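# Place folding table by wall and park utility cart

## Task

Set the folding table upright on its feet next to the wall so that every part of it lies inside the blue tape and nothing crosses the tape. Move the utility cart into the yellow bay so that all four wheels sit inside the tape and none rests on it. At the end the coffee table must still stand upright, and the robot must not have fallen or be left leaning. Anything that stays in place only because the robot is holding it does not count.

## Robot and tools

ROBOT. A simulated Hello Robot Stretch 4, roughly 1.6 m tall, with one arm. It has an omni-wheel base whose rim is within 0.23 m of the base origin, a lift that rides up a mast, an arm that telescopes straight forward, a three-joint wrist (yaw, pitch, roll) and a two-finger gripper. The cameras head_camera, head_left_camera, head_right_camera and wrist_camera are all carried on the robot. Loose objects may occasionally get nudged by something other than the robot.

FRAMES. Base frame: origin on the floor below the base centre, x ahead, y to the left, z up. hand_pose is reported in this frame as a point between the open fingertips, and the printed value may be slightly off. The odometry frame is wherever the base frame was when the scene began. Heading is in radians, left positive, from -3.142 to 3.142.

execute_actions. Argument "actions": a list holding one action or nothing at all (an empty list only reports state and images). "cameras": a list of camera names or "all"; omitted or null means all, [] means none, and an unknown name rejects the call. An action may contain "base", "joints" or both, plus optional "pace" and "contact_limits"; alternatively it contains only "end_of_arm". Motions in one action start at the same moment and may finish at different times.
- base: a relative move from where the base last measured itself, exactly one key. translate_m: metres along x, forward positive, -2 to 2. strafe_m: metres along y, left positive, -2 to 2. rotate_rad: turn in place, counter-clockwise positive, -3.2 to 3.2.
- joints: absolute targets, one number per named joint. lift_m 0 to 1.2 m; arm_m 0 to 0.55 m extension; wrist_yaw_rad -1.134 to 4.276 (0 ahead, positive left, 3.14 stowed; beyond 3.4 the arm may block it); wrist_pitch_rad -1.117 to 4.259 (0 level, 1.57 pointing down); wrist_roll_rad -1.117 to 4.259 (0 keeps fingers at equal height, positive turns clockwise viewed from behind the gripper); gripper_m -0.038 to 0.141, the fingertip gap in metres (below 0 the fingers squeeze each other). Tolerances for done: lift and arm ±0.004, yaw and roll ±0.02, pitch ±0.05, gripper ±0.004. Joint targets outside range are clipped and reported; any other bad value or unknown key rejects the whole call and nothing moves.
- pace: "slow", "default", "fast" or "max". Base speed caps are 0.1/0.3/0.4/0.6 m/s and turn caps 1/2/3/4 rad/s; with the lift above 0.2 these fall, to 0.3 m/s and 1 rad/s at full height.
- contact_limits: {"arm_m": value} from 0 (gentlest) to 0.75 (firmest), default 0.5; the arm halts when it pushes harder than that.
- end_of_arm: "enable_torque" re-powers wrist or gripper motors that shut off.
Anything omitted from an action may keep driving toward its earlier target without the status showing it. To unfold at the start, send lift_m 0.4 with wrist_yaw_rad 0 together.

wait: "seconds" 0 to 10; commands nothing and returns the same report as an empty action.
zoom_image: "camera" plus "region" [x0, y0, x1, y1] in pixels of that camera's latest full image, origin top-left, at most 504 by 504. Image sizes: head_camera 420x560, head fisheye cameras 420x672, wrist_camera 616x392.
finished_scene: "scene" number; ends that scene irreversibly once the robot has held its last command, and returns whether the task succeeded plus the next task.

RESULTS. base_status and joint_status describe how each motion of the last accepted action ended: "done" (for the base this means the wheels turned the commanded amount, slipping included); "off_target" (stopped short, possibly still pushing); "contact_stop_at_<key>" (blocked; that part goes slack, a slack lift can sag, slack wheels can drift); "limit_stop_at_<name>" such as own_body (software prevented self-contact; back away) or tilt (lean over 6 degrees; lift, arm and wheels go slack and ignore commands); "torque_fault" (a wrist or gripper motor overloaded and went limp; send enable_torque). After a stop the old target is dropped, and later tool calls in that same reply are skipped. on_its_own lists uncommanded events; "held at" there is a target, not a position. lidar_m: 12 distances in metres from the base origin, one per 30-degree sector, first straight ahead then counter-clockwise (4th left, 7th behind, 10th right); "-" means nothing seen or closer than 0.25 m. It sees from about 0.15 m up to robot height, so table tops register, but it misses clear items, thin legs and much behind the robot. wrist_depth_mm: 7x7 grid of median depths, 100 to 2000 mm, read row by row from the top left; "-" means invalid; the robot's own body appears. base_odometry comes from wheel counts, so slip looks like travel; if turned_by_wheels and turned_by_imu differ by over about 0.1 rad the heading is off by roughly their difference. base_tilt in degrees (forward and right positive) carries a fixed bias up to about 1.5 degrees. motor_effort gives percent of maximum, positive toward larger joint values, with the peak in brackets; readings are noisy and biased. For wheel_0, wheel_1 and wheel_2, positive means turning the base right. Effort outside its rest range suggests pushing or carrying.

GRIPPING. Command a gap smaller than the object to hold it; the further below, the firmer, pulling it toward the wrist by up to a third of the shortfall. Neither the gripper reading nor "done" confirms a grasp; a firm squeeze shows in the gripper effort. If fingertips jam against a surface beneath them, lift.

AVOID. Turning or driving with over 1 kg held while arm_m exceeds 0.2, especially fast; steady heavy pushes or pulls, worse with the gripper high or a high contact limit; pressing the gripper into things with base or arm moves (torque fault); holding over about 2 kg with a level gripper; tilting the gripper up while rolled (self-collision); wheels riding onto low objects; knocking over the coffee table; drops, slams and hard collisions. The robot keeps its last command while you are thinking.

Each tool is called after "Request:" as name(argument=value, ...) on one line, values as JSON.

## Session

Request:
execute_actions(actions=[])

Scene clock: 0.00 s.
base_odometry: x=+0.000 y=+0.000 heading=+0.000 (m, m, rad; odometry frame)
turned_by_wheels: +0.000 (rad since the last result)
turned_by_imu: +0.000 (rad since the last result)
base_tilt: forward=-0.4 right=+0.0 (deg)
lidar_m: 0.89 1.05 1.60 1.54 1.56 1.11 1.08 1.11 1.01 0.95 1.00 1.52
base_status: not commanded
joint_positions: lift_m=+0.141 arm_m=+0.000 wrist_yaw_rad=+3.180 wrist_pitch_rad=-0.007 wrist_roll_rad=+0.010 gripper_m=+0.057
joint_status: not commanded
motor_effort: lift_m=+18 arm_m=+0 wrist_yaw_rad=-1 wrist_pitch_rad=-7 wrist_roll_rad=+1 gripper_m=+0 wheel_0=+0 wheel_1=+0 wheel_2=+0 (%)
hand_pose: x=-0.1207 y=+0.0763 z=+0.3218 quat_wxyz=(-0.019, +0.004, +0.005, +1.000) (m; base frame)
wrist_depth_mm: - - 137 1182 1118 1138 1098 / - - 137 1160 1160 1118 1098 / - 110 138 1160 1160 1138 1118 / 145 142 191 1205 1160 1138 1118 / 213 1255 1255 1205 1182 1138 1118 / 214 1078 199 1008 200 1118 1098 / 216 715 759 - 768 732 788
pictures: head_camera, head_left_camera, head_right_camera, wrist_camera
Images, in order (width x height): head_camera 420x560, head_left_camera 420x672, head_right_camera 420x672, wrist_camera 616x392.

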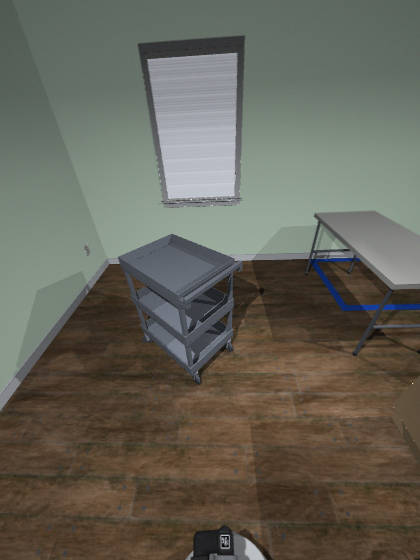

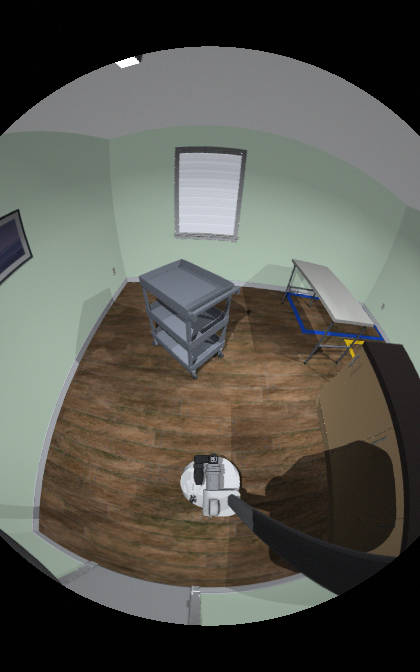

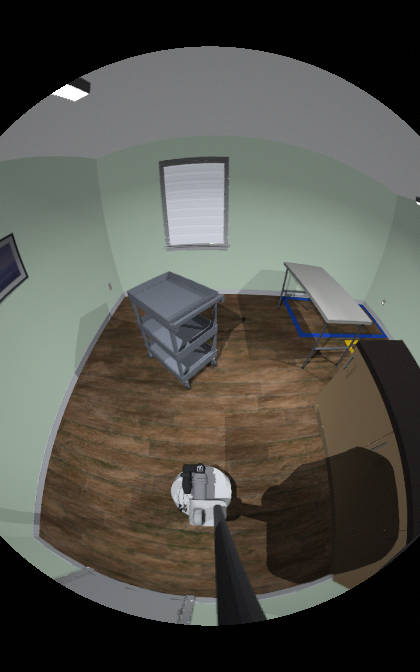

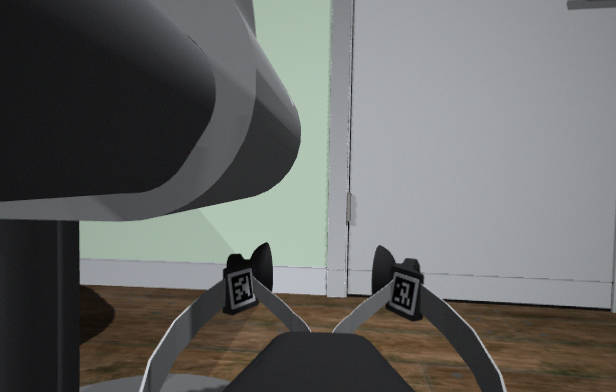

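Get a better view.

Request:
execute_actions(actions=[{"base":{"strafe_m":-0.45}}], cameras=[])

Request:
execute_actions(actions=[{"base":{"translate_m":0.9}}], cameras=[])

Request:
execute_actions(actions=[{"base":{"rotate_rad":-1.0}}], cameras=["head_camera","head_left_camera"])

Scene clock: 6.33 s.
base_odometry: x=+0.000 y=-0.450 heading=+0.000 (m, m, rad; odometry frame)
turned_by_wheels: +0.000 (rad since the last result)
turned_by_imu: -0.004 (rad since the last result)
base_tilt: forward=-0.5 right=+0.0 (deg)
lidar_m: 1.25 1.07 2.06 1.98 1.52 1.15 1.09 0.73 0.54 0.50 0.54 0.76
base_status: done
joint_positions: lift_m=+0.141 arm_m=+0.000 wrist_yaw_rad=+3.180 wrist_pitch_rad=-0.007 wrist_roll_rad=+0.010 gripper_m=+0.057
joint_status: not commanded
motor_effort: lift_m=+18(18) arm_m=+0(0) wrist_yaw_rad=-2(1) wrist_pitch_rad=-7(6) wrist_roll_rad=-1(0) gripper_m=-2(2) wheel_0=+1(12) wheel_1=-2(13) wheel_2=+0(2) (%)
hand_pose: x=-0.1207 y=+0.0763 z=+0.3218 quat_wxyz=(-0.019, +0.004, +0.005, +1.000) (m; base frame)
wrist_depth_mm: - - 137 1182 1160 1118 1098 / - - 137 1205 1160 1138 1098 / - 110 138 1205 1182 1138 1118 / 145 142 190 1205 1182 1118 1118 / 213 1205 1255 1229 1205 1138 1138 / 215 1078 198 991 200 1118 1138 / 216 715 759 - 778 732 798
pictures: none
No camera images: the call's "cameras" was empty. Leave "cameras" out to get every camera's image.

Scene clock: 10.83 s.
base_odometry: x=+0.900 y=-0.450 heading=+0.000 (m, m, rad; odometry frame)
turned_by_wheels: +0.000 (rad since the last result)
turned_by_imu: -0.001 (rad since the last result)
base_tilt: forward=-0.5 right=+0.0 (deg)
lidar_m: 1.73 0.42 0.42 0.47 2.08 2.06 2.00 0.74 0.57 0.78 0.61 0.84
base_status: done
joint_positions: lift_m=+0.141 arm_m=+0.000 wrist_yaw_rad=+3.180 wrist_pitch_rad=-0.007 wrist_roll_rad=+0.010 gripper_m=+0.057
joint_status: not commanded
motor_effort: lift_m=+18(18) arm_m=+0(1) wrist_yaw_rad=-2(1) wrist_pitch_rad=-7(8) wrist_roll_rad=-2(0) gripper_m=-2(2) wheel_0=+4(11) wheel_1=+3(9) wheel_2=-3(14) (%)
hand_pose: x=-0.1207 y=+0.0763 z=+0.3218 quat_wxyz=(-0.019, +0.004, +0.005, +1.000) (m; base frame)
wrist_depth_mm: - - 137 - - 1983 1921 / - - 137 - - 1983 1921 / - 110 138 - - 1983 1983 / 145 142 191 - - - 1983 / 213 1229 1618 1863 1921 1983 1983 / 215 1078 199 1008 200 1118 1138 / 216 723 759 - 778 732 798
pictures: none
No camera images: the call's "cameras" was empty. Leave "cameras" out to get every camera's image.

Scene clock: 12.53 s.
base_odometry: x=+0.900 y=-0.450 heading=-0.999 (m, m, rad; odometry frame)
turned_by_wheels: -0.999 (rad since the last result)
turned_by_imu: -1.017 (rad since the last result)
base_tilt: forward=-0.3 right=+0.0 (deg)
lidar_m: 0.60 0.86 1.70 0.41 0.41 0.50 2.13 2.02 1.75 0.73 0.56 0.69
base_status: done
joint_positions: lift_m=+0.141 arm_m=+0.000 wrist_yaw_rad=+3.180 wrist_pitch_rad=-0.007 wrist_roll_rad=+0.010 gripper_m=+0.057
joint_status: not commanded
motor_effort: lift_m=+18(18) arm_m=-1(1) wrist_yaw_rad=-2(2) wrist_pitch_rad=-7(8) wrist_roll_rad=+0(3) gripper_m=+0(1) wheel_0=+3(11) wheel_1=+4(8) wheel_2=+6(14) (%)
hand_pose: x=-0.1207 y=+0.0763 z=+0.3218 quat_wxyz=(-0.019, +0.004, +0.005, +1.000) (m; base frame)
wrist_depth_mm: - - 137 - - 1863 1618 / - - 137 - - 1863 517 / - 110 139 - - 1863 1576 / 146 142 190 - - 1921 1618 / 213 1808 1863 1863 1983 1808 1618 / 215 1078 198 1008 200 946 569 / 216 715 768 - 778 591 559
pictures: head_camera, head_left_camera
Images, in order (width x height): head_camera 420x560, head_left_camera 420x672.

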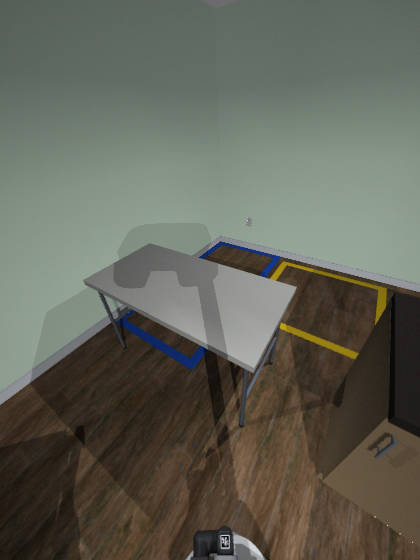

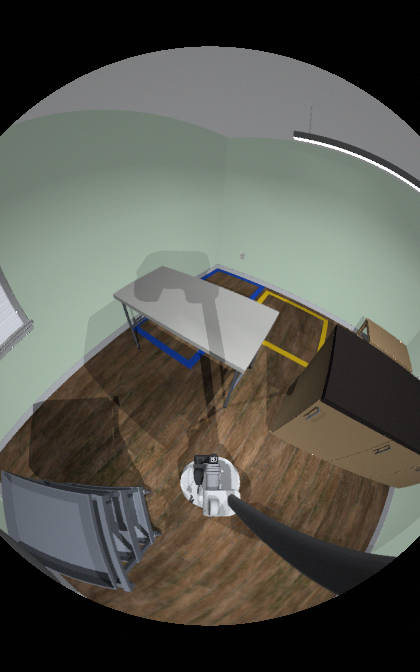

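Request:
execute_actions(actions=[{"base":{"rotate_rad":-0.57}}], cameras=[])

Request:
execute_actions(actions=[{"base":{"strafe_m":0.4}}], cameras=[])

Request:
execute_actions(actions=[{"base":{"translate_m":0.9},"pace":"slow"}], cameras=["head_camera","head_left_camera"])

Scene clock: 20.70 s.
base_odometry: x=+0.900 y=-0.450 heading=-1.568 (m, m, rad; odometry frame)
turned_by_wheels: -0.569 (rad since the last result)
turned_by_imu: -0.581 (rad since the last result)
base_tilt: forward=-0.5 right=+0.0 (deg)
lidar_m: 0.74 0.58 0.81 1.75 0.42 0.42 0.47 2.09 2.02 1.97 0.75 0.56
base_status: done
joint_positions: lift_m=+0.141 arm_m=+0.000 wrist_yaw_rad=+3.180 wrist_pitch_rad=-0.007 wrist_roll_rad=+0.010 gripper_m=+0.057
joint_status: not commanded
motor_effort: lift_m=+18(18) arm_m=+0(1) wrist_yaw_rad=-2(2) wrist_pitch_rad=-6(6) wrist_roll_rad=+0(1) gripper_m=-1(2) wheel_0=+3(9) wheel_1=+3(12) wheel_2=+3(10) (%)
hand_pose: x=-0.1207 y=+0.0763 z=+0.3218 quat_wxyz=(-0.019, +0.004, +0.005, +1.000) (m; base frame)
wrist_depth_mm: - - 137 - - 976 442 / - - 137 - 627 500 433 / - 110 138 699 707 683 449 / 146 142 191 - - - 1983 / 213 1863 1808 1430 1025 1042 917 / 215 1098 198 732 200 504 473 / 216 723 759 - 768 484 455
pictures: none
No camera images: the call's "cameras" was empty. Leave "cameras" out to get every camera's image.

Scene clock: 23.37 s.
base_odometry: x=+1.300 y=-0.449 heading=-1.568 (m, m, rad; odometry frame)
turned_by_wheels: +0.000 (rad since the last result)
turned_by_imu: +0.001 (rad since the last result)
base_tilt: forward=-0.4 right=+0.1 (deg)
lidar_m: 0.57 0.60 0.79 1.34 1.39 0.58 0.31 0.31 2.46 2.02 0.80 0.58
base_status: done
joint_positions: lift_m=+0.141 arm_m=+0.000 wrist_yaw_rad=+3.180 wrist_pitch_rad=-0.007 wrist_roll_rad=+0.010 gripper_m=+0.057
joint_status: not commanded
motor_effort: lift_m=+18(18) arm_m=-1(0) wrist_yaw_rad=-1(2) wrist_pitch_rad=-7(7) wrist_roll_rad=+0(2) gripper_m=-2(3) wheel_0=-2(6) wheel_1=+3(16) wheel_2=+0(0) (%)
hand_pose: x=-0.1207 y=+0.0763 z=+0.3218 quat_wxyz=(-0.019, +0.004, +0.005, +1.000) (m; base frame)
wrist_depth_mm: - - 137 991 1060 1983 1921 / - - 137 525 - 1983 1921 / - 110 138 559 732 1983 1921 / 146 142 190 - - - 1921 / 213 1430 891 1078 991 1708 1921 / 214 768 198 549 200 1042 1138 / 216 715 484 - 768 732 798
pictures: none
No camera images: the call's "cameras" was empty. Leave "cameras" out to get every camera's image.

action 0: "base": translate_m = 0.9 would last too long for one action: at the pace "slow" translate_m can be at most 0.766 in either direction: name a faster pace, or command the rest in another action

Request:
execute_actions(actions=[{"base":{"translate_m":0.9}}], cameras=["head_camera","head_left_camera"])

Scene clock: 29.97 s.
base_odometry: x=+1.302 y=-1.348 heading=-1.568 (m, m, rad; odometry frame)
turned_by_wheels: +0.000 (rad since the last result)
turned_by_imu: -0.003 (rad since the last result)
base_tilt: forward=-0.5 right=+0.0 (deg)
lidar_m: 0.25 0.25 0.25 0.25 0.25 1.95 1.22 1.54 0.61 0.25 0.25 0.25
base_status: done
joint_positions: lift_m=+0.141 arm_m=+0.000 wrist_yaw_rad=+3.180 wrist_pitch_rad=-0.007 wrist_roll_rad=+0.010 gripper_m=+0.057
joint_status: not commanded
motor_effort: lift_m=+18(18) arm_m=-1(0) wrist_yaw_rad=-1(1) wrist_pitch_rad=-7(8) wrist_roll_rad=+0(0) gripper_m=-2(2) wheel_0=+5(11) wheel_1=+5(9) wheel_2=-9(17) (%)
hand_pose: x=-0.1207 y=+0.0764 z=+0.3218 quat_wxyz=(-0.019, +0.004, +0.005, +1.000) (m; base frame)
wrist_depth_mm: - - 137 - - - - / - - 137 1430 - - - / - 110 139 1366 - - - / 146 142 191 - - - - / 213 1863 1661 1464 1661 - 1921 / 215 1078 198 1008 200 1118 1138 / 216 715 768 - 778 732 788
pictures: head_camera, head_left_camera
Images, in order (width x height): head_camera 420x560, head_left_camera 420x672.

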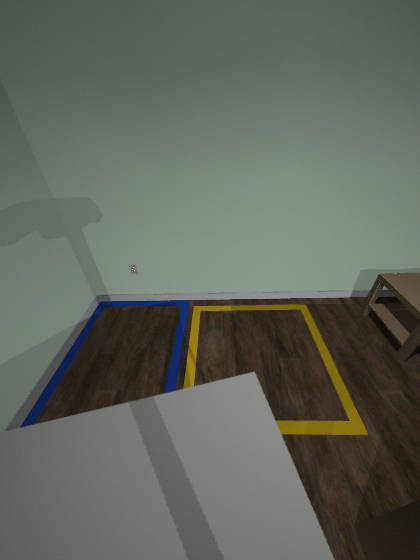

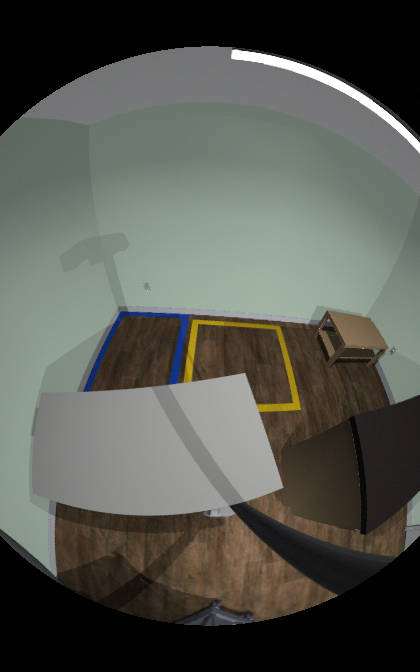

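Rotating. Continue.

Request:
execute_actions(actions=[{"base":{"translate_m":0.8}}], cameras=["head_camera","head_left_camera"])

Scene clock: 36.07 s.
base_odometry: x=+1.305 y=-2.148 heading=-1.567 (m, m, rad; odometry frame)
turned_by_wheels: +0.001 (rad since the last result)
turned_by_imu: -0.002 (rad since the last result)
base_tilt: forward=-0.6 right=+0.1 (deg)
lidar_m: 0.25 0.25 0.25 0.25 0.25 0.25 2.06 0.86 0.83 1.38 0.25 0.25
base_status: done
joint_positions: lift_m=+0.141 arm_m=+0.000 wrist_yaw_rad=+3.180 wrist_pitch_rad=-0.007 wrist_roll_rad=+0.010 gripper_m=+0.057
joint_status: not commanded
motor_effort: lift_m=+18(18) arm_m=-1(1) wrist_yaw_rad=-1(1) wrist_pitch_rad=-6(6) wrist_roll_rad=+0(0) gripper_m=-3(0) wheel_0=+6(9) wheel_1=+7(11) wheel_2=-6(22) (%)
hand_pose: x=-0.1207 y=+0.0764 z=+0.3218 quat_wxyz=(-0.019, +0.004, +0.005, +1.000) (m; base frame)
wrist_depth_mm: - - 137 - - - - / - - 137 - - - - / - 110 138 - - - - / 146 142 191 - - - - / 213 1255 1863 1921 1921 1983 1756 / 216 1060 198 1008 199 1118 1138 / 216 715 759 - 768 732 759
pictures: head_camera, head_left_camera
Images, in order (width x height): head_camera 420x560, head_left_camera 420x672.

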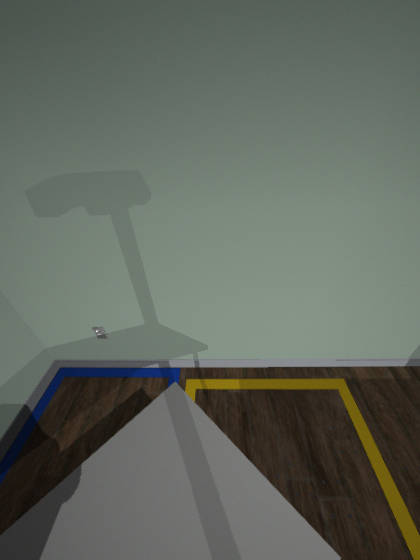

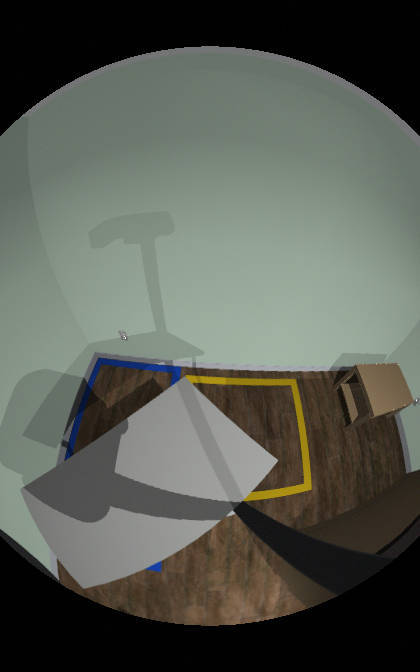

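Now about 45°. Push left (+x).

Request:
execute_actions(actions=[{"base":{"translate_m":0.25}}], cameras=[])

Request:
execute_actions(actions=[{"base":{"strafe_m":0.5}}], cameras=["head_camera","head_left_camera"])

Scene clock: 40.60 s.
base_odometry: x=+1.306 y=-2.398 heading=-1.567 (m, m, rad; odometry frame)
turned_by_wheels: +0.001 (rad since the last result)
turned_by_imu: -0.001 (rad since the last result)
base_tilt: forward=-0.6 right=+0.1 (deg)
lidar_m: 0.25 0.25 0.25 0.25 0.25 0.25 0.25 1.01 1.16 1.35 0.25 0.25
base_status: done
joint_positions: lift_m=+0.141 arm_m=+0.000 wrist_yaw_rad=+3.180 wrist_pitch_rad=-0.007 wrist_roll_rad=+0.010 gripper_m=+0.057
joint_status: not commanded
motor_effort: lift_m=+18(18) arm_m=+0(0) wrist_yaw_rad=-1(1) wrist_pitch_rad=-7(7) wrist_roll_rad=+0(1) gripper_m=-1(2) wheel_0=+7(11) wheel_1=+6(13) wheel_2=-5(22) (%)
hand_pose: x=-0.1207 y=+0.0764 z=+0.3218 quat_wxyz=(-0.019, +0.004, +0.005, +1.000) (m; base frame)
wrist_depth_mm: - - 137 - - - 809 / - - 137 - - - - / - 110 138 - - - - / 146 142 191 - - - 1983 / 214 1255 1921 1863 1921 1921 1863 / 215 1060 199 1008 200 1025 1138 / 216 723 759 - 768 732 788
pictures: none
No camera images: the call's "cameras" was empty. Leave "cameras" out to get every camera's image.

Scene clock: 43.60 s.
base_odometry: x=+1.805 y=-2.395 heading=-1.566 (m, m, rad; odometry frame)
turned_by_wheels: +0.000 (rad since the last result)
turned_by_imu: +0.002 (rad since the last result)
base_tilt: forward=-0.3 right=+0.1 (deg)
lidar_m: 0.25 0.25 0.25 0.25 0.25 0.25 0.25 1.56 1.34 1.85 0.25 0.25
base_status: done
joint_positions: lift_m=+0.141 arm_m=+0.000 wrist_yaw_rad=+3.180 wrist_pitch_rad=-0.007 wrist_roll_rad=+0.010 gripper_m=+0.057
joint_status: not commanded
motor_effort: lift_m=+18(18) arm_m=-1(0) wrist_yaw_rad=-1(1) wrist_pitch_rad=-7(7) wrist_roll_rad=+0(0) gripper_m=-3(0) wheel_0=-5(14) wheel_1=+10(19) wheel_2=+0(9) (%)
hand_pose: x=-0.1207 y=+0.0764 z=+0.3218 quat_wxyz=(-0.019, +0.004, +0.005, +1.000) (m; base frame)
wrist_depth_mm: - - 137 - - 1808 1281 / - - 137 - - 1921 1308 / - 110 138 - - - 1281 / 145 142 191 - - 1863 1182 / 213 1808 1863 1921 1708 1708 1255 / 215 1078 198 991 200 1118 1118 / 216 715 759 - 768 732 788
pictures: head_camera, head_left_camera
Images, in order (width x height): head_camera 420x560, head_left_camera 420x672.

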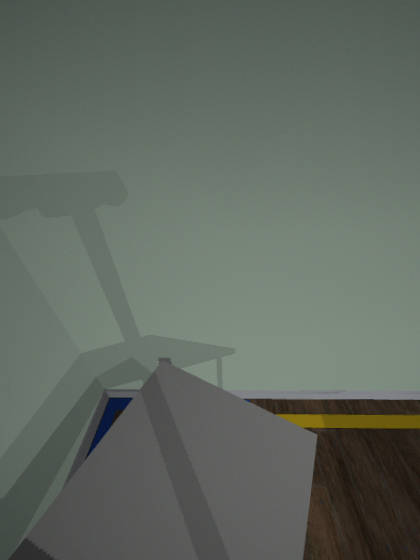

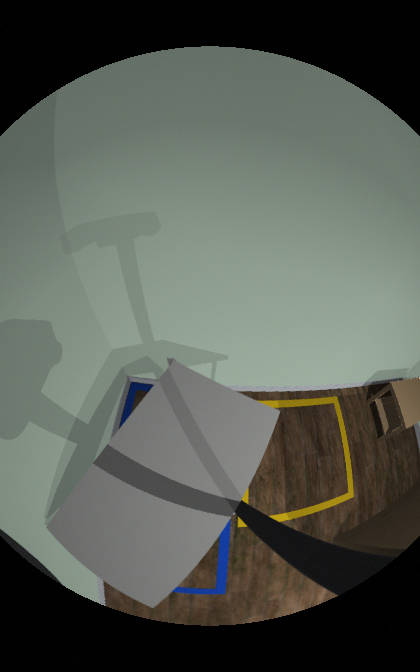

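Request:
execute_actions(actions=[{"base":{"strafe_m":-0.15}}], cameras=[])

Request:
execute_actions(actions=[{"base":{"translate_m":0.25}}], cameras=[])

Request:
execute_actions(actions=[{"base":{"strafe_m":0.4}}], cameras=[])

Request:
execute_actions(actions=[{"base":{"strafe_m":-1.0}}], cameras=[])

Request:
execute_actions(actions=[{"base":{"rotate_rad":1.57}}], cameras=["head_camera","head_left_camera"])

Scene clock: 51.80 s.
base_odometry: x=+1.655 y=-2.396 heading=-1.566 (m, m, rad; odometry frame)
turned_by_wheels: +0.000 (rad since the last result)
turned_by_imu: -0.002 (rad since the last result)
base_tilt: forward=-0.5 right=+0.0 (deg)
lidar_m: 0.25 0.25 0.25 0.25 0.25 0.25 2.33 1.35 1.26 1.69 1.16 0.25
base_status: done
joint_positions: lift_m=+0.141 arm_m=+0.000 wrist_yaw_rad=+3.180 wrist_pitch_rad=-0.007 wrist_roll_rad=+0.010 gripper_m=+0.057
joint_status: not commanded
motor_effort: lift_m=+18(18) arm_m=-1(0) wrist_yaw_rad=-1(2) wrist_pitch_rad=-6(7) wrist_roll_rad=+0(0) gripper_m=-2(0) wheel_0=+3(7) wheel_1=-2(13) wheel_2=+0(0) (%)
hand_pose: x=-0.1207 y=+0.0764 z=+0.3218 quat_wxyz=(-0.019, +0.004, +0.005, +1.000) (m; base frame)
wrist_depth_mm: - - 137 - - - 1464 / - - 137 - - - 1537 / - 110 138 - - - 1499 / 146 142 191 - - - 1366 / 213 1808 1808 1921 1921 1708 1499 / 216 1078 198 991 200 1025 1138 / 216 715 759 - 778 732 798
pictures: none
No camera images: the call's "cameras" was empty. Leave "cameras" out to get every camera's image.

Scene clock: 54.07 s.
base_odometry: x=+1.657 y=-2.646 heading=-1.566 (m, m, rad; odometry frame)
turned_by_wheels: +0.000 (rad since the last result)
turned_by_imu: -0.001 (rad since the last result)
base_tilt: forward=-0.5 right=+0.0 (deg)
lidar_m: 0.25 0.25 0.25 0.25 0.25 0.25 0.25 1.42 1.50 1.69 0.81 0.25
base_status: done
joint_positions: lift_m=+0.141 arm_m=+0.000 wrist_yaw_rad=+3.180 wrist_pitch_rad=-0.007 wrist_roll_rad=+0.010 gripper_m=+0.057
joint_status: not commanded
motor_effort: lift_m=+18(18) arm_m=+0(1) wrist_yaw_rad=-1(1) wrist_pitch_rad=-6(7) wrist_roll_rad=+1(0) gripper_m=-3(2) wheel_0=+6(11) wheel_1=+4(6) wheel_2=-8(10) (%)
hand_pose: x=-0.1207 y=+0.0764 z=+0.3218 quat_wxyz=(-0.019, +0.004, +0.005, +1.000) (m; base frame)
wrist_depth_mm: - - 137 - - 820 820 / - - 137 - - - 1537 / - 110 138 - - - 1537 / 146 142 190 - - - 1430 / 213 1661 1863 1921 1983 1921 1537 / 215 1078 199 1008 200 1118 1138 / 216 723 759 - 778 741 778
pictures: none
No camera images: the call's "cameras" was empty. Leave "cameras" out to get every camera's image.

Scene clock: 56.73 s.
base_odometry: x=+2.056 y=-2.644 heading=-1.566 (m, m, rad; odometry frame)
turned_by_wheels: +0.001 (rad since the last result)
turned_by_imu: +0.000 (rad since the last result)
base_tilt: forward=-0.6 right=+0.1 (deg)
lidar_m: 0.25 0.25 0.25 0.25 0.25 0.25 0.25 1.90 1.70 2.11 0.82 0.25
base_status: done
joint_positions: lift_m=+0.141 arm_m=+0.000 wrist_yaw_rad=+3.180 wrist_pitch_rad=-0.007 wrist_roll_rad=+0.010 gripper_m=+0.057
joint_status: not commanded
motor_effort: lift_m=+18(18) arm_m=+0(0) wrist_yaw_rad=-2(0) wrist_pitch_rad=-7(7) wrist_roll_rad=+1(0) gripper_m=+0(1) wheel_0=-9(19) wheel_1=+13(18) wheel_2=+2(11) (%)
hand_pose: x=-0.1207 y=+0.0764 z=+0.3218 quat_wxyz=(-0.019, +0.003, +0.005, +1.000) (m; base frame)
wrist_depth_mm: - - 137 - - 1160 798 / - - 137 - - 1397 842 / - 110 138 778 - 1366 842 / 146 142 191 - - 1229 715 / 213 1863 1863 1661 1921 1366 831 / 214 1078 198 931 200 1042 741 / 216 715 759 - 768 732 715
pictures: none
No camera images: the call's "cameras" was empty. Leave "cameras" out to get every camera's image.

Scene clock: 61.40 s.
base_odometry: x=+1.056 y=-2.649 heading=-1.566 (m, m, rad; odometry frame)
turned_by_wheels: +0.000 (rad since the last result)
turned_by_imu: -0.005 (rad since the last result)
base_tilt: forward=-0.5 right=+0.0 (deg)
lidar_m: 0.55 0.58 0.83 0.89 0.99 2.30 1.38 1.11 1.51 1.10 0.78 0.59
base_status: done
joint_positions: lift_m=+0.141 arm_m=+0.000 wrist_yaw_rad=+3.180 wrist_pitch_rad=-0.007 wrist_roll_rad=+0.010 gripper_m=+0.057
joint_status: not commanded
motor_effort: lift_m=+18(18) arm_m=-1(1) wrist_yaw_rad=-1(1) wrist_pitch_rad=-7(7) wrist_roll_rad=+1(0) gripper_m=-3(2) wheel_0=+1(7) wheel_1=-4(10) wheel_2=+0(2) (%)
hand_pose: x=-0.1207 y=+0.0764 z=+0.3218 quat_wxyz=(-0.019, +0.003, +0.005, +1.000) (m; base frame)
wrist_depth_mm: - - 137 - - - - / - - 137 - - - - / - 110 138 - - - - / 146 142 191 - - - - / 213 1255 1229 1863 1983 1983 - / 215 1060 198 1008 200 1118 1160 / 216 715 759 - 778 741 788
pictures: none
No camera images: the call's "cameras" was empty. Leave "cameras" out to get every camera's image.

Scene clock: 63.47 s.
base_odometry: x=+1.056 y=-2.649 heading=+0.003 (m, m, rad; odometry frame)
turned_by_wheels: +1.569 (rad since the last result)
turned_by_imu: +1.596 (rad since the last result)
base_tilt: forward=-0.4 right=+0.0 (deg)
lidar_m: 0.90 0.98 2.28 1.37 1.12 1.54 1.11 0.79 0.56 0.55 0.58 0.82
base_status: done
joint_positions: lift_m=+0.141 arm_m=+0.000 wrist_yaw_rad=+3.180 wrist_pitch_rad=-0.007 wrist_roll_rad=+0.010 gripper_m=+0.057
joint_status: not commanded
motor_effort: lift_m=+18(18) arm_m=+0(1) wrist_yaw_rad=-2(1) wrist_pitch_rad=-7(7) wrist_roll_rad=+0(0) gripper_m=-2(2) wheel_0=-4(12) wheel_1=-5(10) wheel_2=-4(8) (%)
hand_pose: x=-0.1207 y=+0.0764 z=+0.3218 quat_wxyz=(-0.019, +0.003, +0.005, +1.000) (m; base frame)
wrist_depth_mm: - - 137 - - - - / - - 137 - - - 1618 / - 110 138 1229 - - 1618 / 146 142 190 - - - 1618 / 213 1160 1430 1464 1661 1983 1576 / 215 1042 198 1008 200 1118 1160 / 217 715 759 - 768 732 788
pictures: head_camera, head_left_camera
Images, in order (width x height): head_camera 420x560, head_left_camera 420x672.

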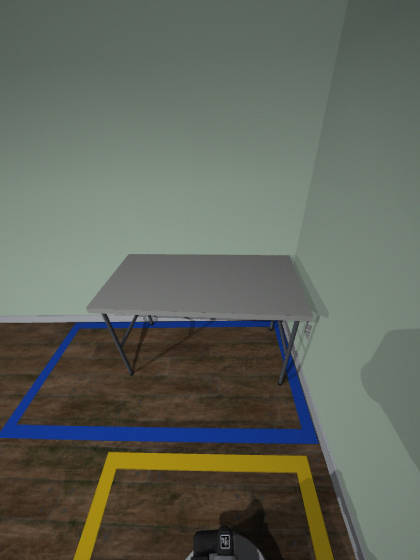

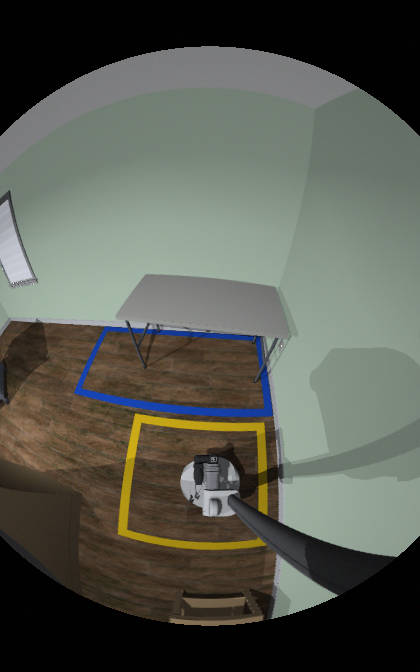

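Request:
execute_actions(actions=[{"joints":{"lift_m":0.55,"wrist_yaw_rad":0,"wrist_roll_rad":1.57,"gripper_m":0.12}}], cameras=["wrist_camera","head_camera"])

Scene clock: 71.67 s.
base_odometry: x=+1.056 y=-2.649 heading=+0.003 (m, m, rad; odometry frame)
turned_by_wheels: +0.000 (rad since the last result)
turned_by_imu: -0.002 (rad since the last result)
base_tilt: forward=-0.4 right=+0.1 (deg)
lidar_m: 0.89 0.97 2.27 1.36 1.12 1.53 1.11 0.80 0.59 0.56 0.58 0.83
base_status: not commanded
joint_positions: lift_m=+0.550 arm_m=+0.000 wrist_yaw_rad=+0.001 wrist_pitch_rad=-0.007 wrist_roll_rad=+1.570 gripper_m=+0.120
joint_status: all done
motor_effort: lift_m=+20(20) arm_m=-1(1) wrist_yaw_rad=-4(8) wrist_pitch_rad=-6(7) wrist_roll_rad=+0(5) gripper_m=-1(1) wheel_0=-4(4) wheel_1=-5(5) wheel_2=-4(3) (%)
hand_pose: x=+0.4594 y=-0.0873 z=+0.7301 quat_wxyz=(+0.707, +0.707, -0.002, +0.003) (m; base frame)
wrist_depth_mm: 1255 1229 1182 1078 1138 991 991 / 1336 1336 1336 1308 1308 1281 1118 / 1366 1366 1336 1336 1336 1308 1118 / 1366 1366 1366 1336 1336 1336 1118 / 1397 1366 1397 1366 1336 1336 1098 / 1430 1430 1397 1366 1336 1336 1098 / 1397 1397 1397 - 1366 1366 1098
pictures: head_camera, wrist_camera
Images, in order (width x height): head_camera 420x560, wrist_camera 616x392.

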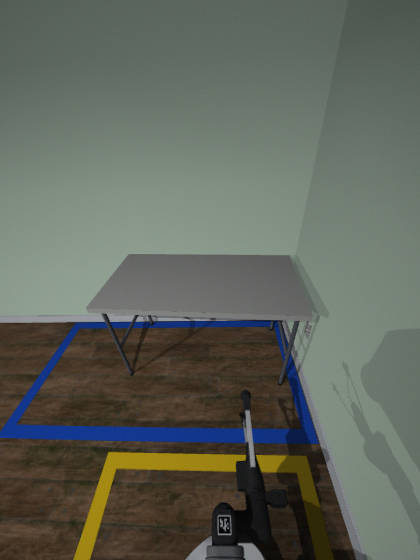

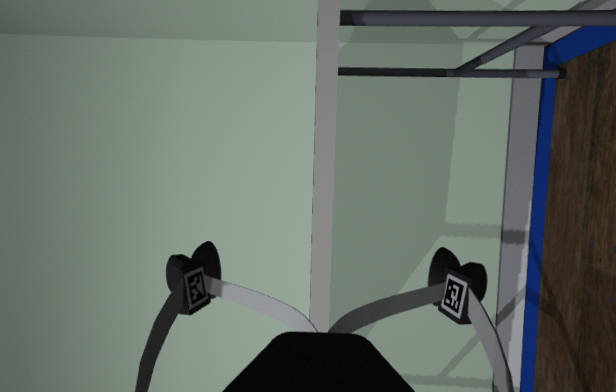

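Height good.

Request:
execute_actions(actions=[{"base":{"strafe_m":0.15},"joints":{"lift_m":0.535}}], cameras=[])

Request:
execute_actions(actions=[{"base":{"translate_m":0.48}}], cameras=[])

Request:
execute_actions(actions=[{"joints":{"gripper_m":-0.02}}], cameras=["wrist_camera"])

Request:
execute_actions(actions=[{"base":{"translate_m":-0.17},"pace":"slow"}], cameras=[])

Request:
execute_actions(actions=[{"base":{"strafe_m":0.22},"pace":"slow"}], cameras=["head_camera","head_left_camera"])

Scene clock: 78.80 s.
base_odometry: x=+1.056 y=-2.499 heading=+0.003 (m, m, rad; odometry frame)
turned_by_wheels: +0.000 (rad since the last result)
turned_by_imu: -0.001 (rad since the last result)
base_tilt: forward=-0.5 right=+0.0 (deg)
lidar_m: 0.90 0.98 2.30 1.36 0.98 1.31 1.11 0.97 0.73 0.70 0.75 0.92
base_status: done
joint_positions: lift_m=+0.535 arm_m=+0.000 wrist_yaw_rad=+0.000 wrist_pitch_rad=-0.007 wrist_roll_rad=+1.570 gripper_m=+0.120
joint_status: all done
motor_effort: lift_m=+15(18) arm_m=+0(0) wrist_yaw_rad=-3(3) wrist_pitch_rad=-8(7) wrist_roll_rad=+1(2) gripper_m=+0(1) wheel_0=-3(8) wheel_1=+2(13) wheel_2=+0(7) (%)
hand_pose: x=+0.4594 y=-0.0873 z=+0.7155 quat_wxyz=(+0.707, +0.707, -0.002, +0.003) (m; base frame)
wrist_depth_mm: 1336 1308 1336 1308 1281 1281 1098 / 1336 1336 1336 1308 1308 1308 1098 / 1366 1366 1336 1336 1336 1308 1098 / 1366 1366 1336 1336 1336 1336 1078 / 1397 1397 1336 1366 1366 1308 1060 / 1430 1397 1366 723 1366 1336 1060 / 1397 1430 1397 - 1366 1336 1060
pictures: none
No camera images: the call's "cameras" was empty. Leave "cameras" out to get every camera's image.

Scene clock: 81.90 s.
base_odometry: x=+1.536 y=-2.497 heading=+0.004 (m, m, rad; odometry frame)
turned_by_wheels: +0.001 (rad since the last result)
turned_by_imu: -0.001 (rad since the last result)
base_tilt: forward=-0.3 right=-0.1 (deg)
lidar_m: 0.44 0.48 0.70 2.39 1.24 1.32 1.60 1.02 0.76 0.72 0.56 0.46
base_status: done
joint_positions: lift_m=+0.535 arm_m=+0.000 wrist_yaw_rad=+0.000 wrist_pitch_rad=-0.007 wrist_roll_rad=+1.570 gripper_m=+0.120
joint_status: not commanded
motor_effort: lift_m=+16(16) arm_m=-1(0) wrist_yaw_rad=-3(3) wrist_pitch_rad=-7(7) wrist_roll_rad=+1(0) gripper_m=-1(0) wheel_0=+4(9) wheel_1=+5(8) wheel_2=-2(9) (%)
hand_pose: x=+0.4594 y=-0.0873 z=+0.7154 quat_wxyz=(+0.707, +0.707, -0.002, +0.003) (m; base frame)
wrist_depth_mm: 854 854 842 192 831 820 809 / 866 854 854 196 842 831 820 / 878 866 854 201 842 831 831 / 891 866 854 206 854 842 842 / 891 891 866 209 866 854 854 / 904 891 878 212 866 866 854 / 917 904 891 - 891 878 866
pictures: none
No camera images: the call's "cameras" was empty. Leave "cameras" out to get every camera's image.

Scene clock: 84.10 s.
base_odometry: x=+1.536 y=-2.497 heading=+0.004 (m, m, rad; odometry frame)
turned_by_wheels: +0.000 (rad since the last result)
turned_by_imu: -0.001 (rad since the last result)
base_tilt: forward=-0.5 right=+0.1 (deg)
lidar_m: 0.44 0.47 0.70 2.38 1.24 1.30 1.59 1.00 0.75 0.71 0.59 0.46
base_status: not commanded
joint_positions: lift_m=+0.535 arm_m=+0.000 wrist_yaw_rad=+0.005 wrist_pitch_rad=-0.018 wrist_roll_rad=+1.570 gripper_m=-0.019
joint_status: all done
on_its_own: wrist_yaw_rad is at rest, and its effort (-15) is outside its rest range (-13 to +13); wrist_pitch_rad is at rest, and its effort (+24) is outside its rest range (-23 to +23)
motor_effort: lift_m=+16(16) arm_m=-1(1) wrist_yaw_rad=-15(15) wrist_pitch_rad=+24(27) wrist_roll_rad=+0(2) gripper_m=-25(24) wheel_0=+3(4) wheel_1=+4(5) wheel_2=+1(2) (%)
hand_pose: x=+0.4597 y=-0.0861 z=+0.7184 quat_wxyz=(+0.707, +0.707, -0.005, +0.008) (m; base frame)
wrist_depth_mm: 854 854 842 190 820 820 809 / 878 866 854 194 831 820 820 / 878 866 866 198 842 831 820 / 904 878 878 203 854 842 820 / 904 891 878 207 854 854 842 / 917 904 184 213 186 854 854 / 931 917 904 - 891 878 866
pictures: wrist_camera
Images, in order (width x height): wrist_camera 616x392.

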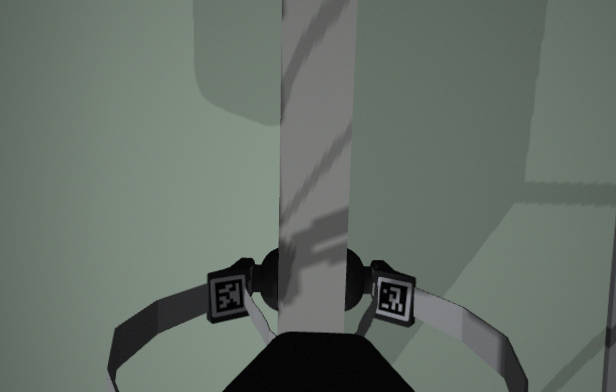

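Scene clock: 87.10 s.
base_odometry: x=+1.366 y=-2.498 heading=+0.004 (m, m, rad; odometry frame)
turned_by_wheels: +0.000 (rad since the last result)
turned_by_imu: -0.001 (rad since the last result)
base_tilt: forward=-0.5 right=+0.0 (deg)
lidar_m: 0.59 0.63 1.81 2.38 1.12 1.33 1.42 1.01 0.74 0.70 0.76 0.60
base_status: done
joint_positions: lift_m=+0.535 arm_m=+0.000 wrist_yaw_rad=+0.001 wrist_pitch_rad=-0.007 wrist_roll_rad=+1.570 gripper_m=-0.020
joint_status: not commanded
motor_effort: lift_m=+18(18) arm_m=-1(1) wrist_yaw_rad=-3(16) wrist_pitch_rad=-6(23) wrist_roll_rad=+1(0) gripper_m=-11(25) wheel_0=-5(8) wheel_1=-7(9) wheel_2=+7(19) (%)
hand_pose: x=+0.4594 y=-0.0873 z=+0.7153 quat_wxyz=(+0.707, +0.707, -0.002, +0.003) (m; base frame)
wrist_depth_mm: 1025 1008 1008 355 991 976 976 / 1060 1025 1025 1008 1008 991 991 / 1042 1042 1025 1025 1008 991 991 / 1060 1042 1042 1025 1042 1025 991 / 1060 1060 1042 382 1025 1025 991 / 1098 1078 185 208 186 1025 1008 / 1098 1078 1078 - 1060 1042 1025
pictures: none
No camera images: the call's "cameras" was empty. Leave "cameras" out to get every camera's image.

Scene clock: 90.43 s.
base_odometry: x=+1.365 y=-2.278 heading=+0.004 (m, m, rad; odometry frame)
turned_by_wheels: +0.000 (rad since the last result)
turned_by_imu: +0.000 (rad since the last result)
base_tilt: forward=-0.5 right=+0.0 (deg)
lidar_m: 0.62 0.67 1.86 2.16 0.97 0.97 1.42 1.31 0.98 0.94 0.82 0.62
base_status: done
joint_positions: lift_m=+0.535 arm_m=+0.000 wrist_yaw_rad=+0.000 wrist_pitch_rad=-0.007 wrist_roll_rad=+1.570 gripper_m=-0.020
joint_status: not commanded
motor_effort: lift_m=+18(18) arm_m=-1(1) wrist_yaw_rad=-3(3) wrist_pitch_rad=-6(7) wrist_roll_rad=-1(0) gripper_m=-11(11) wheel_0=-3(10) wheel_1=+6(12) wheel_2=+1(9) (%)
hand_pose: x=+0.4594 y=-0.0873 z=+0.7153 quat_wxyz=(+0.707, +0.707, -0.002, +0.003) (m; base frame)
wrist_depth_mm: 1025 1025 1008 1008 991 976 976 / 1042 1025 1025 1008 1008 991 976 / 1042 1042 1042 1008 1025 1025 976 / 1078 1042 1060 1025 1025 1042 1008 / 1078 1060 1060 404 1042 1025 1008 / 1098 1078 186 208 186 1042 1025 / 1098 1098 1078 - 1060 1042 1008
pictures: head_camera, head_left_camera
Images, in order (width x height): head_camera 420x560, head_left_camera 420x672.

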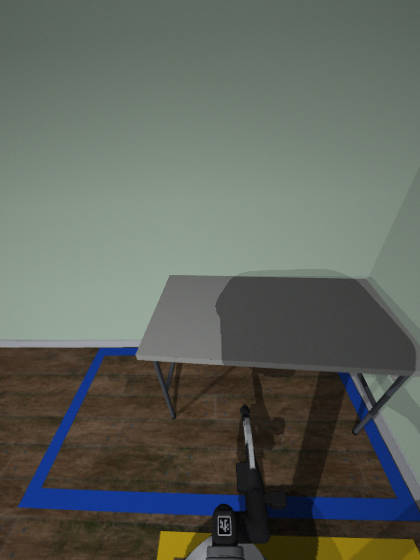

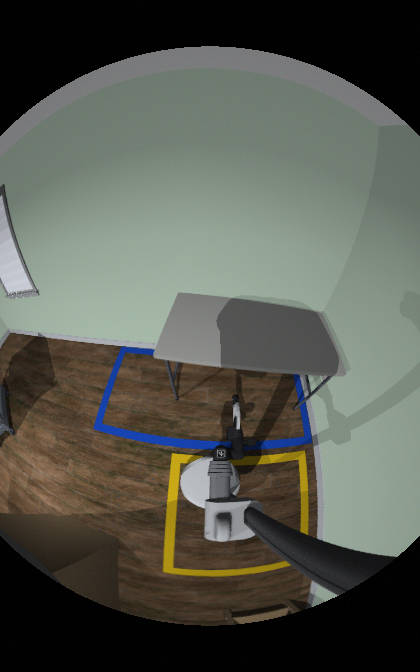

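Request:
execute_actions(actions=[{"base":{"translate_m":0.2},"joints":{"lift_m":0.3,"wrist_roll_rad":0,"arm_m":0.5}}], cameras=[])

Request:
execute_actions(actions=[{"base":{"strafe_m":0.55},"pace":"slow"}], cameras=["head_camera","head_left_camera"])

Scene clock: 98.53 s.
base_odometry: x=+1.565 y=-2.277 heading=+0.004 (m, m, rad; odometry frame)
turned_by_wheels: +0.000 (rad since the last result)
turned_by_imu: -0.001 (rad since the last result)
base_tilt: forward=-0.6 right=+0.0 (deg)
lidar_m: 0.41 0.46 1.55 2.15 1.22 1.11 1.61 1.33 0.97 0.93 0.56 0.42
base_status: done
joint_positions: lift_m=+0.300 arm_m=+0.499 wrist_yaw_rad=+0.000 wrist_pitch_rad=-0.007 wrist_roll_rad=+0.000 gripper_m=-0.020
joint_status: all done
motor_effort: lift_m=+15(16) arm_m=+7(7) wrist_yaw_rad=-2(4) wrist_pitch_rad=-6(7) wrist_roll_rad=-1(6) gripper_m=-11(11) wheel_0=+3(4) wheel_1=+4(7) wheel_2=-3(14) (%)
hand_pose: x=+0.9582 y=-0.0874 z=+0.4805 quat_wxyz=(+1.000, +0.000, -0.004, +0.000) (m; base frame)
wrist_depth_mm: 345 342 334 330 325 320 317 / 349 343 340 332 329 324 319 / 353 349 342 336 330 325 320 / 355 349 343 338 332 327 324 / 357 353 347 338 336 330 327 / 362 353 186 208 185 332 329 / 364 357 351 - 340 332 330
pictures: none
No camera images: the call's "cameras" was empty. Leave "cameras" out to get every camera's image.

Scene clock: 105.17 s.
base_odometry: x=+1.563 y=-1.728 heading=+0.002 (m, m, rad; odometry frame)
turned_by_wheels: -0.002 (rad since the last result)
turned_by_imu: -0.016 (rad since the last result)
base_tilt: forward=-0.3 right=+0.0 (deg)
lidar_m: 0.43 1.12 1.53 1.64 1.77 0.89 0.89 1.76 1.54 1.48 0.54 0.43
base_status: done
joint_positions: lift_m=+0.300 arm_m=+0.499 wrist_yaw_rad=+0.000 wrist_pitch_rad=-0.007 wrist_roll_rad=+0.000 gripper_m=-0.020
joint_status: not commanded
motor_effort: lift_m=+16(16) arm_m=+5(7) wrist_yaw_rad=-1(4) wrist_pitch_rad=-6(7) wrist_roll_rad=+0(1) gripper_m=-10(10) wheel_0=-18(26) wheel_1=+1(11) wheel_2=-13(14) (%)
hand_pose: x=+0.9584 y=-0.0874 z=+0.4805 quat_wxyz=(+1.000, +0.000, -0.004, +0.000) (m; base frame)
wrist_depth_mm: 353 349 343 338 336 332 329 / 355 349 347 342 338 334 330 / 357 355 349 345 342 338 332 / 362 357 353 347 343 338 336 / 364 359 355 347 345 342 338 / 366 362 186 209 185 343 342 / 370 366 359 - 351 345 343
pictures: head_camera, head_left_camera
Images, in order (width x height): head_camera 420x560, head_left_camera 420x672.

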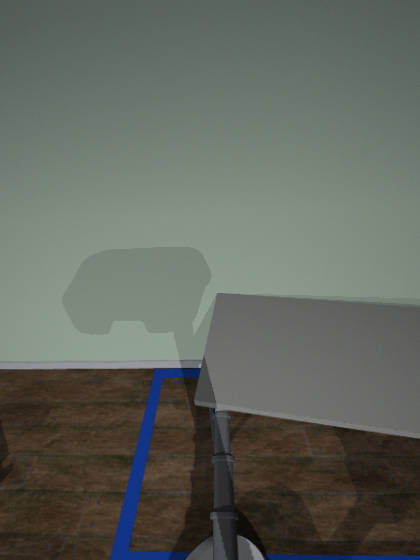

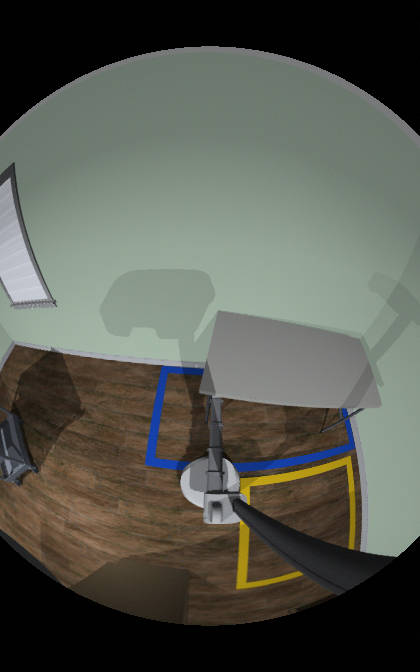

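Request:
execute_actions(actions=[{"base":{"strafe_m":-0.03},"joints":{"arm_m":0.45,"wrist_yaw_rad":1.57}}], cameras=["wrist_camera"])

Request:
execute_actions(actions=[{"base":{"translate_m":-0.25},"pace":"slow"}], cameras=["head_camera","head_left_camera"])

Scene clock: 110.70 s.
base_odometry: x=+1.563 y=-1.758 heading=+0.001 (m, m, rad; odometry frame)
turned_by_wheels: +0.000 (rad since the last result)
turned_by_imu: -0.002 (rad since the last result)
base_tilt: forward=-0.4 right=+0.0 (deg)
lidar_m: 0.43 1.12 1.53 1.65 1.78 0.89 0.85 1.74 1.52 1.45 0.55 0.43
base_status: done
joint_positions: lift_m=+0.300 arm_m=+0.451 wrist_yaw_rad=+1.569 wrist_pitch_rad=-0.007 wrist_roll_rad=+0.000 gripper_m=-0.020
joint_status: all done
motor_effort: lift_m=+16(16) arm_m=-6(8) wrist_yaw_rad=+0(4) wrist_pitch_rad=-7(7) wrist_roll_rad=+0(1) gripper_m=-10(10) wheel_0=+2(11) wheel_1=-4(8) wheel_2=-3(8) (%)
hand_pose: x=+0.7099 y=+0.2884 z=+0.4805 quat_wxyz=(+0.708, +0.003, -0.002, +0.707) (m; base frame)
wrist_depth_mm: - - - - - 917 591 / - - - - - 917 603 / - - - - - 904 591 / - - - - - 891 591 / - 1983 - - 1661 878 591 / 1464 1499 186 209 185 820 580 / 1042 1008 1060 - 1098 715 569
pictures: wrist_camera
Images, in order (width x height): wrist_camera 616x392.

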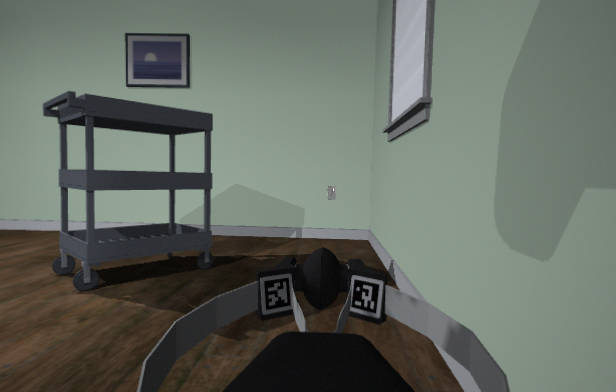

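Scene clock: 114.50 s.
base_odometry: x=+1.314 y=-1.758 heading=+0.000 (m, m, rad; odometry frame)
turned_by_wheels: -0.001 (rad since the last result)
turned_by_imu: -0.003 (rad since the last result)
base_tilt: forward=-0.5 right=-0.1 (deg)
lidar_m: 0.60 1.39 1.88 1.63 0.87 0.63 0.64 1.52 1.53 1.44 0.82 0.62
base_status: done
joint_positions: lift_m=+0.300 arm_m=+0.451 wrist_yaw_rad=+1.565 wrist_pitch_rad=-0.007 wrist_roll_rad=+0.000 gripper_m=-0.020
joint_status: not commanded
on_its_own: wrist_yaw_rad is at rest, and its effort (+14) is outside its rest range (-13 to +13)
motor_effort: lift_m=+16(16) arm_m=-6(6) wrist_yaw_rad=+14(21) wrist_pitch_rad=-6(7) wrist_roll_rad=+0(0) gripper_m=-11(12) wheel_0=-11(12) wheel_1=-9(12) wheel_2=+7(9) (%)
hand_pose: x=+0.7112 y=+0.2879 z=+0.4805 quat_wxyz=(+0.709, +0.003, -0.003, +0.705) (m; base frame)
wrist_depth_mm: - - - - - 1499 976 / - - - - - 1464 960 / - - - - - 1464 960 / - 1983 - - - 1464 960 / - 1921 - - - 1464 946 / 1464 1499 186 209 185 1336 946 / 1060 991 1060 - 1098 976 946
pictures: head_camera, head_left_camera
Images, in order (width x height): head_camera 420x560, head_left_camera 420x672.

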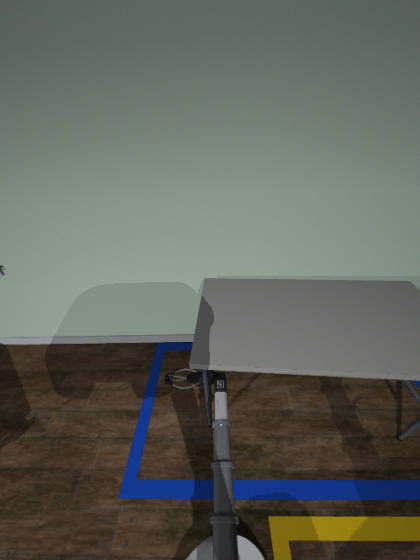

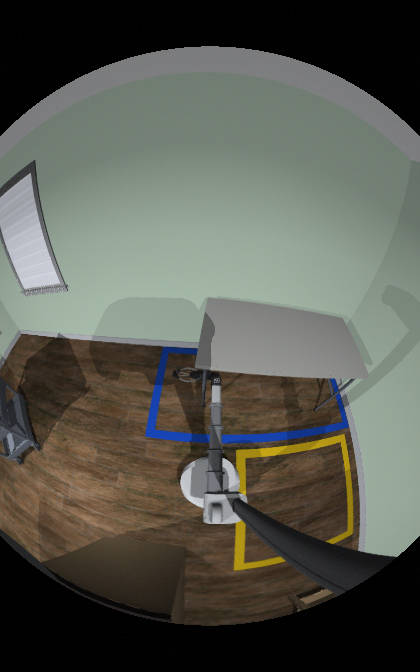

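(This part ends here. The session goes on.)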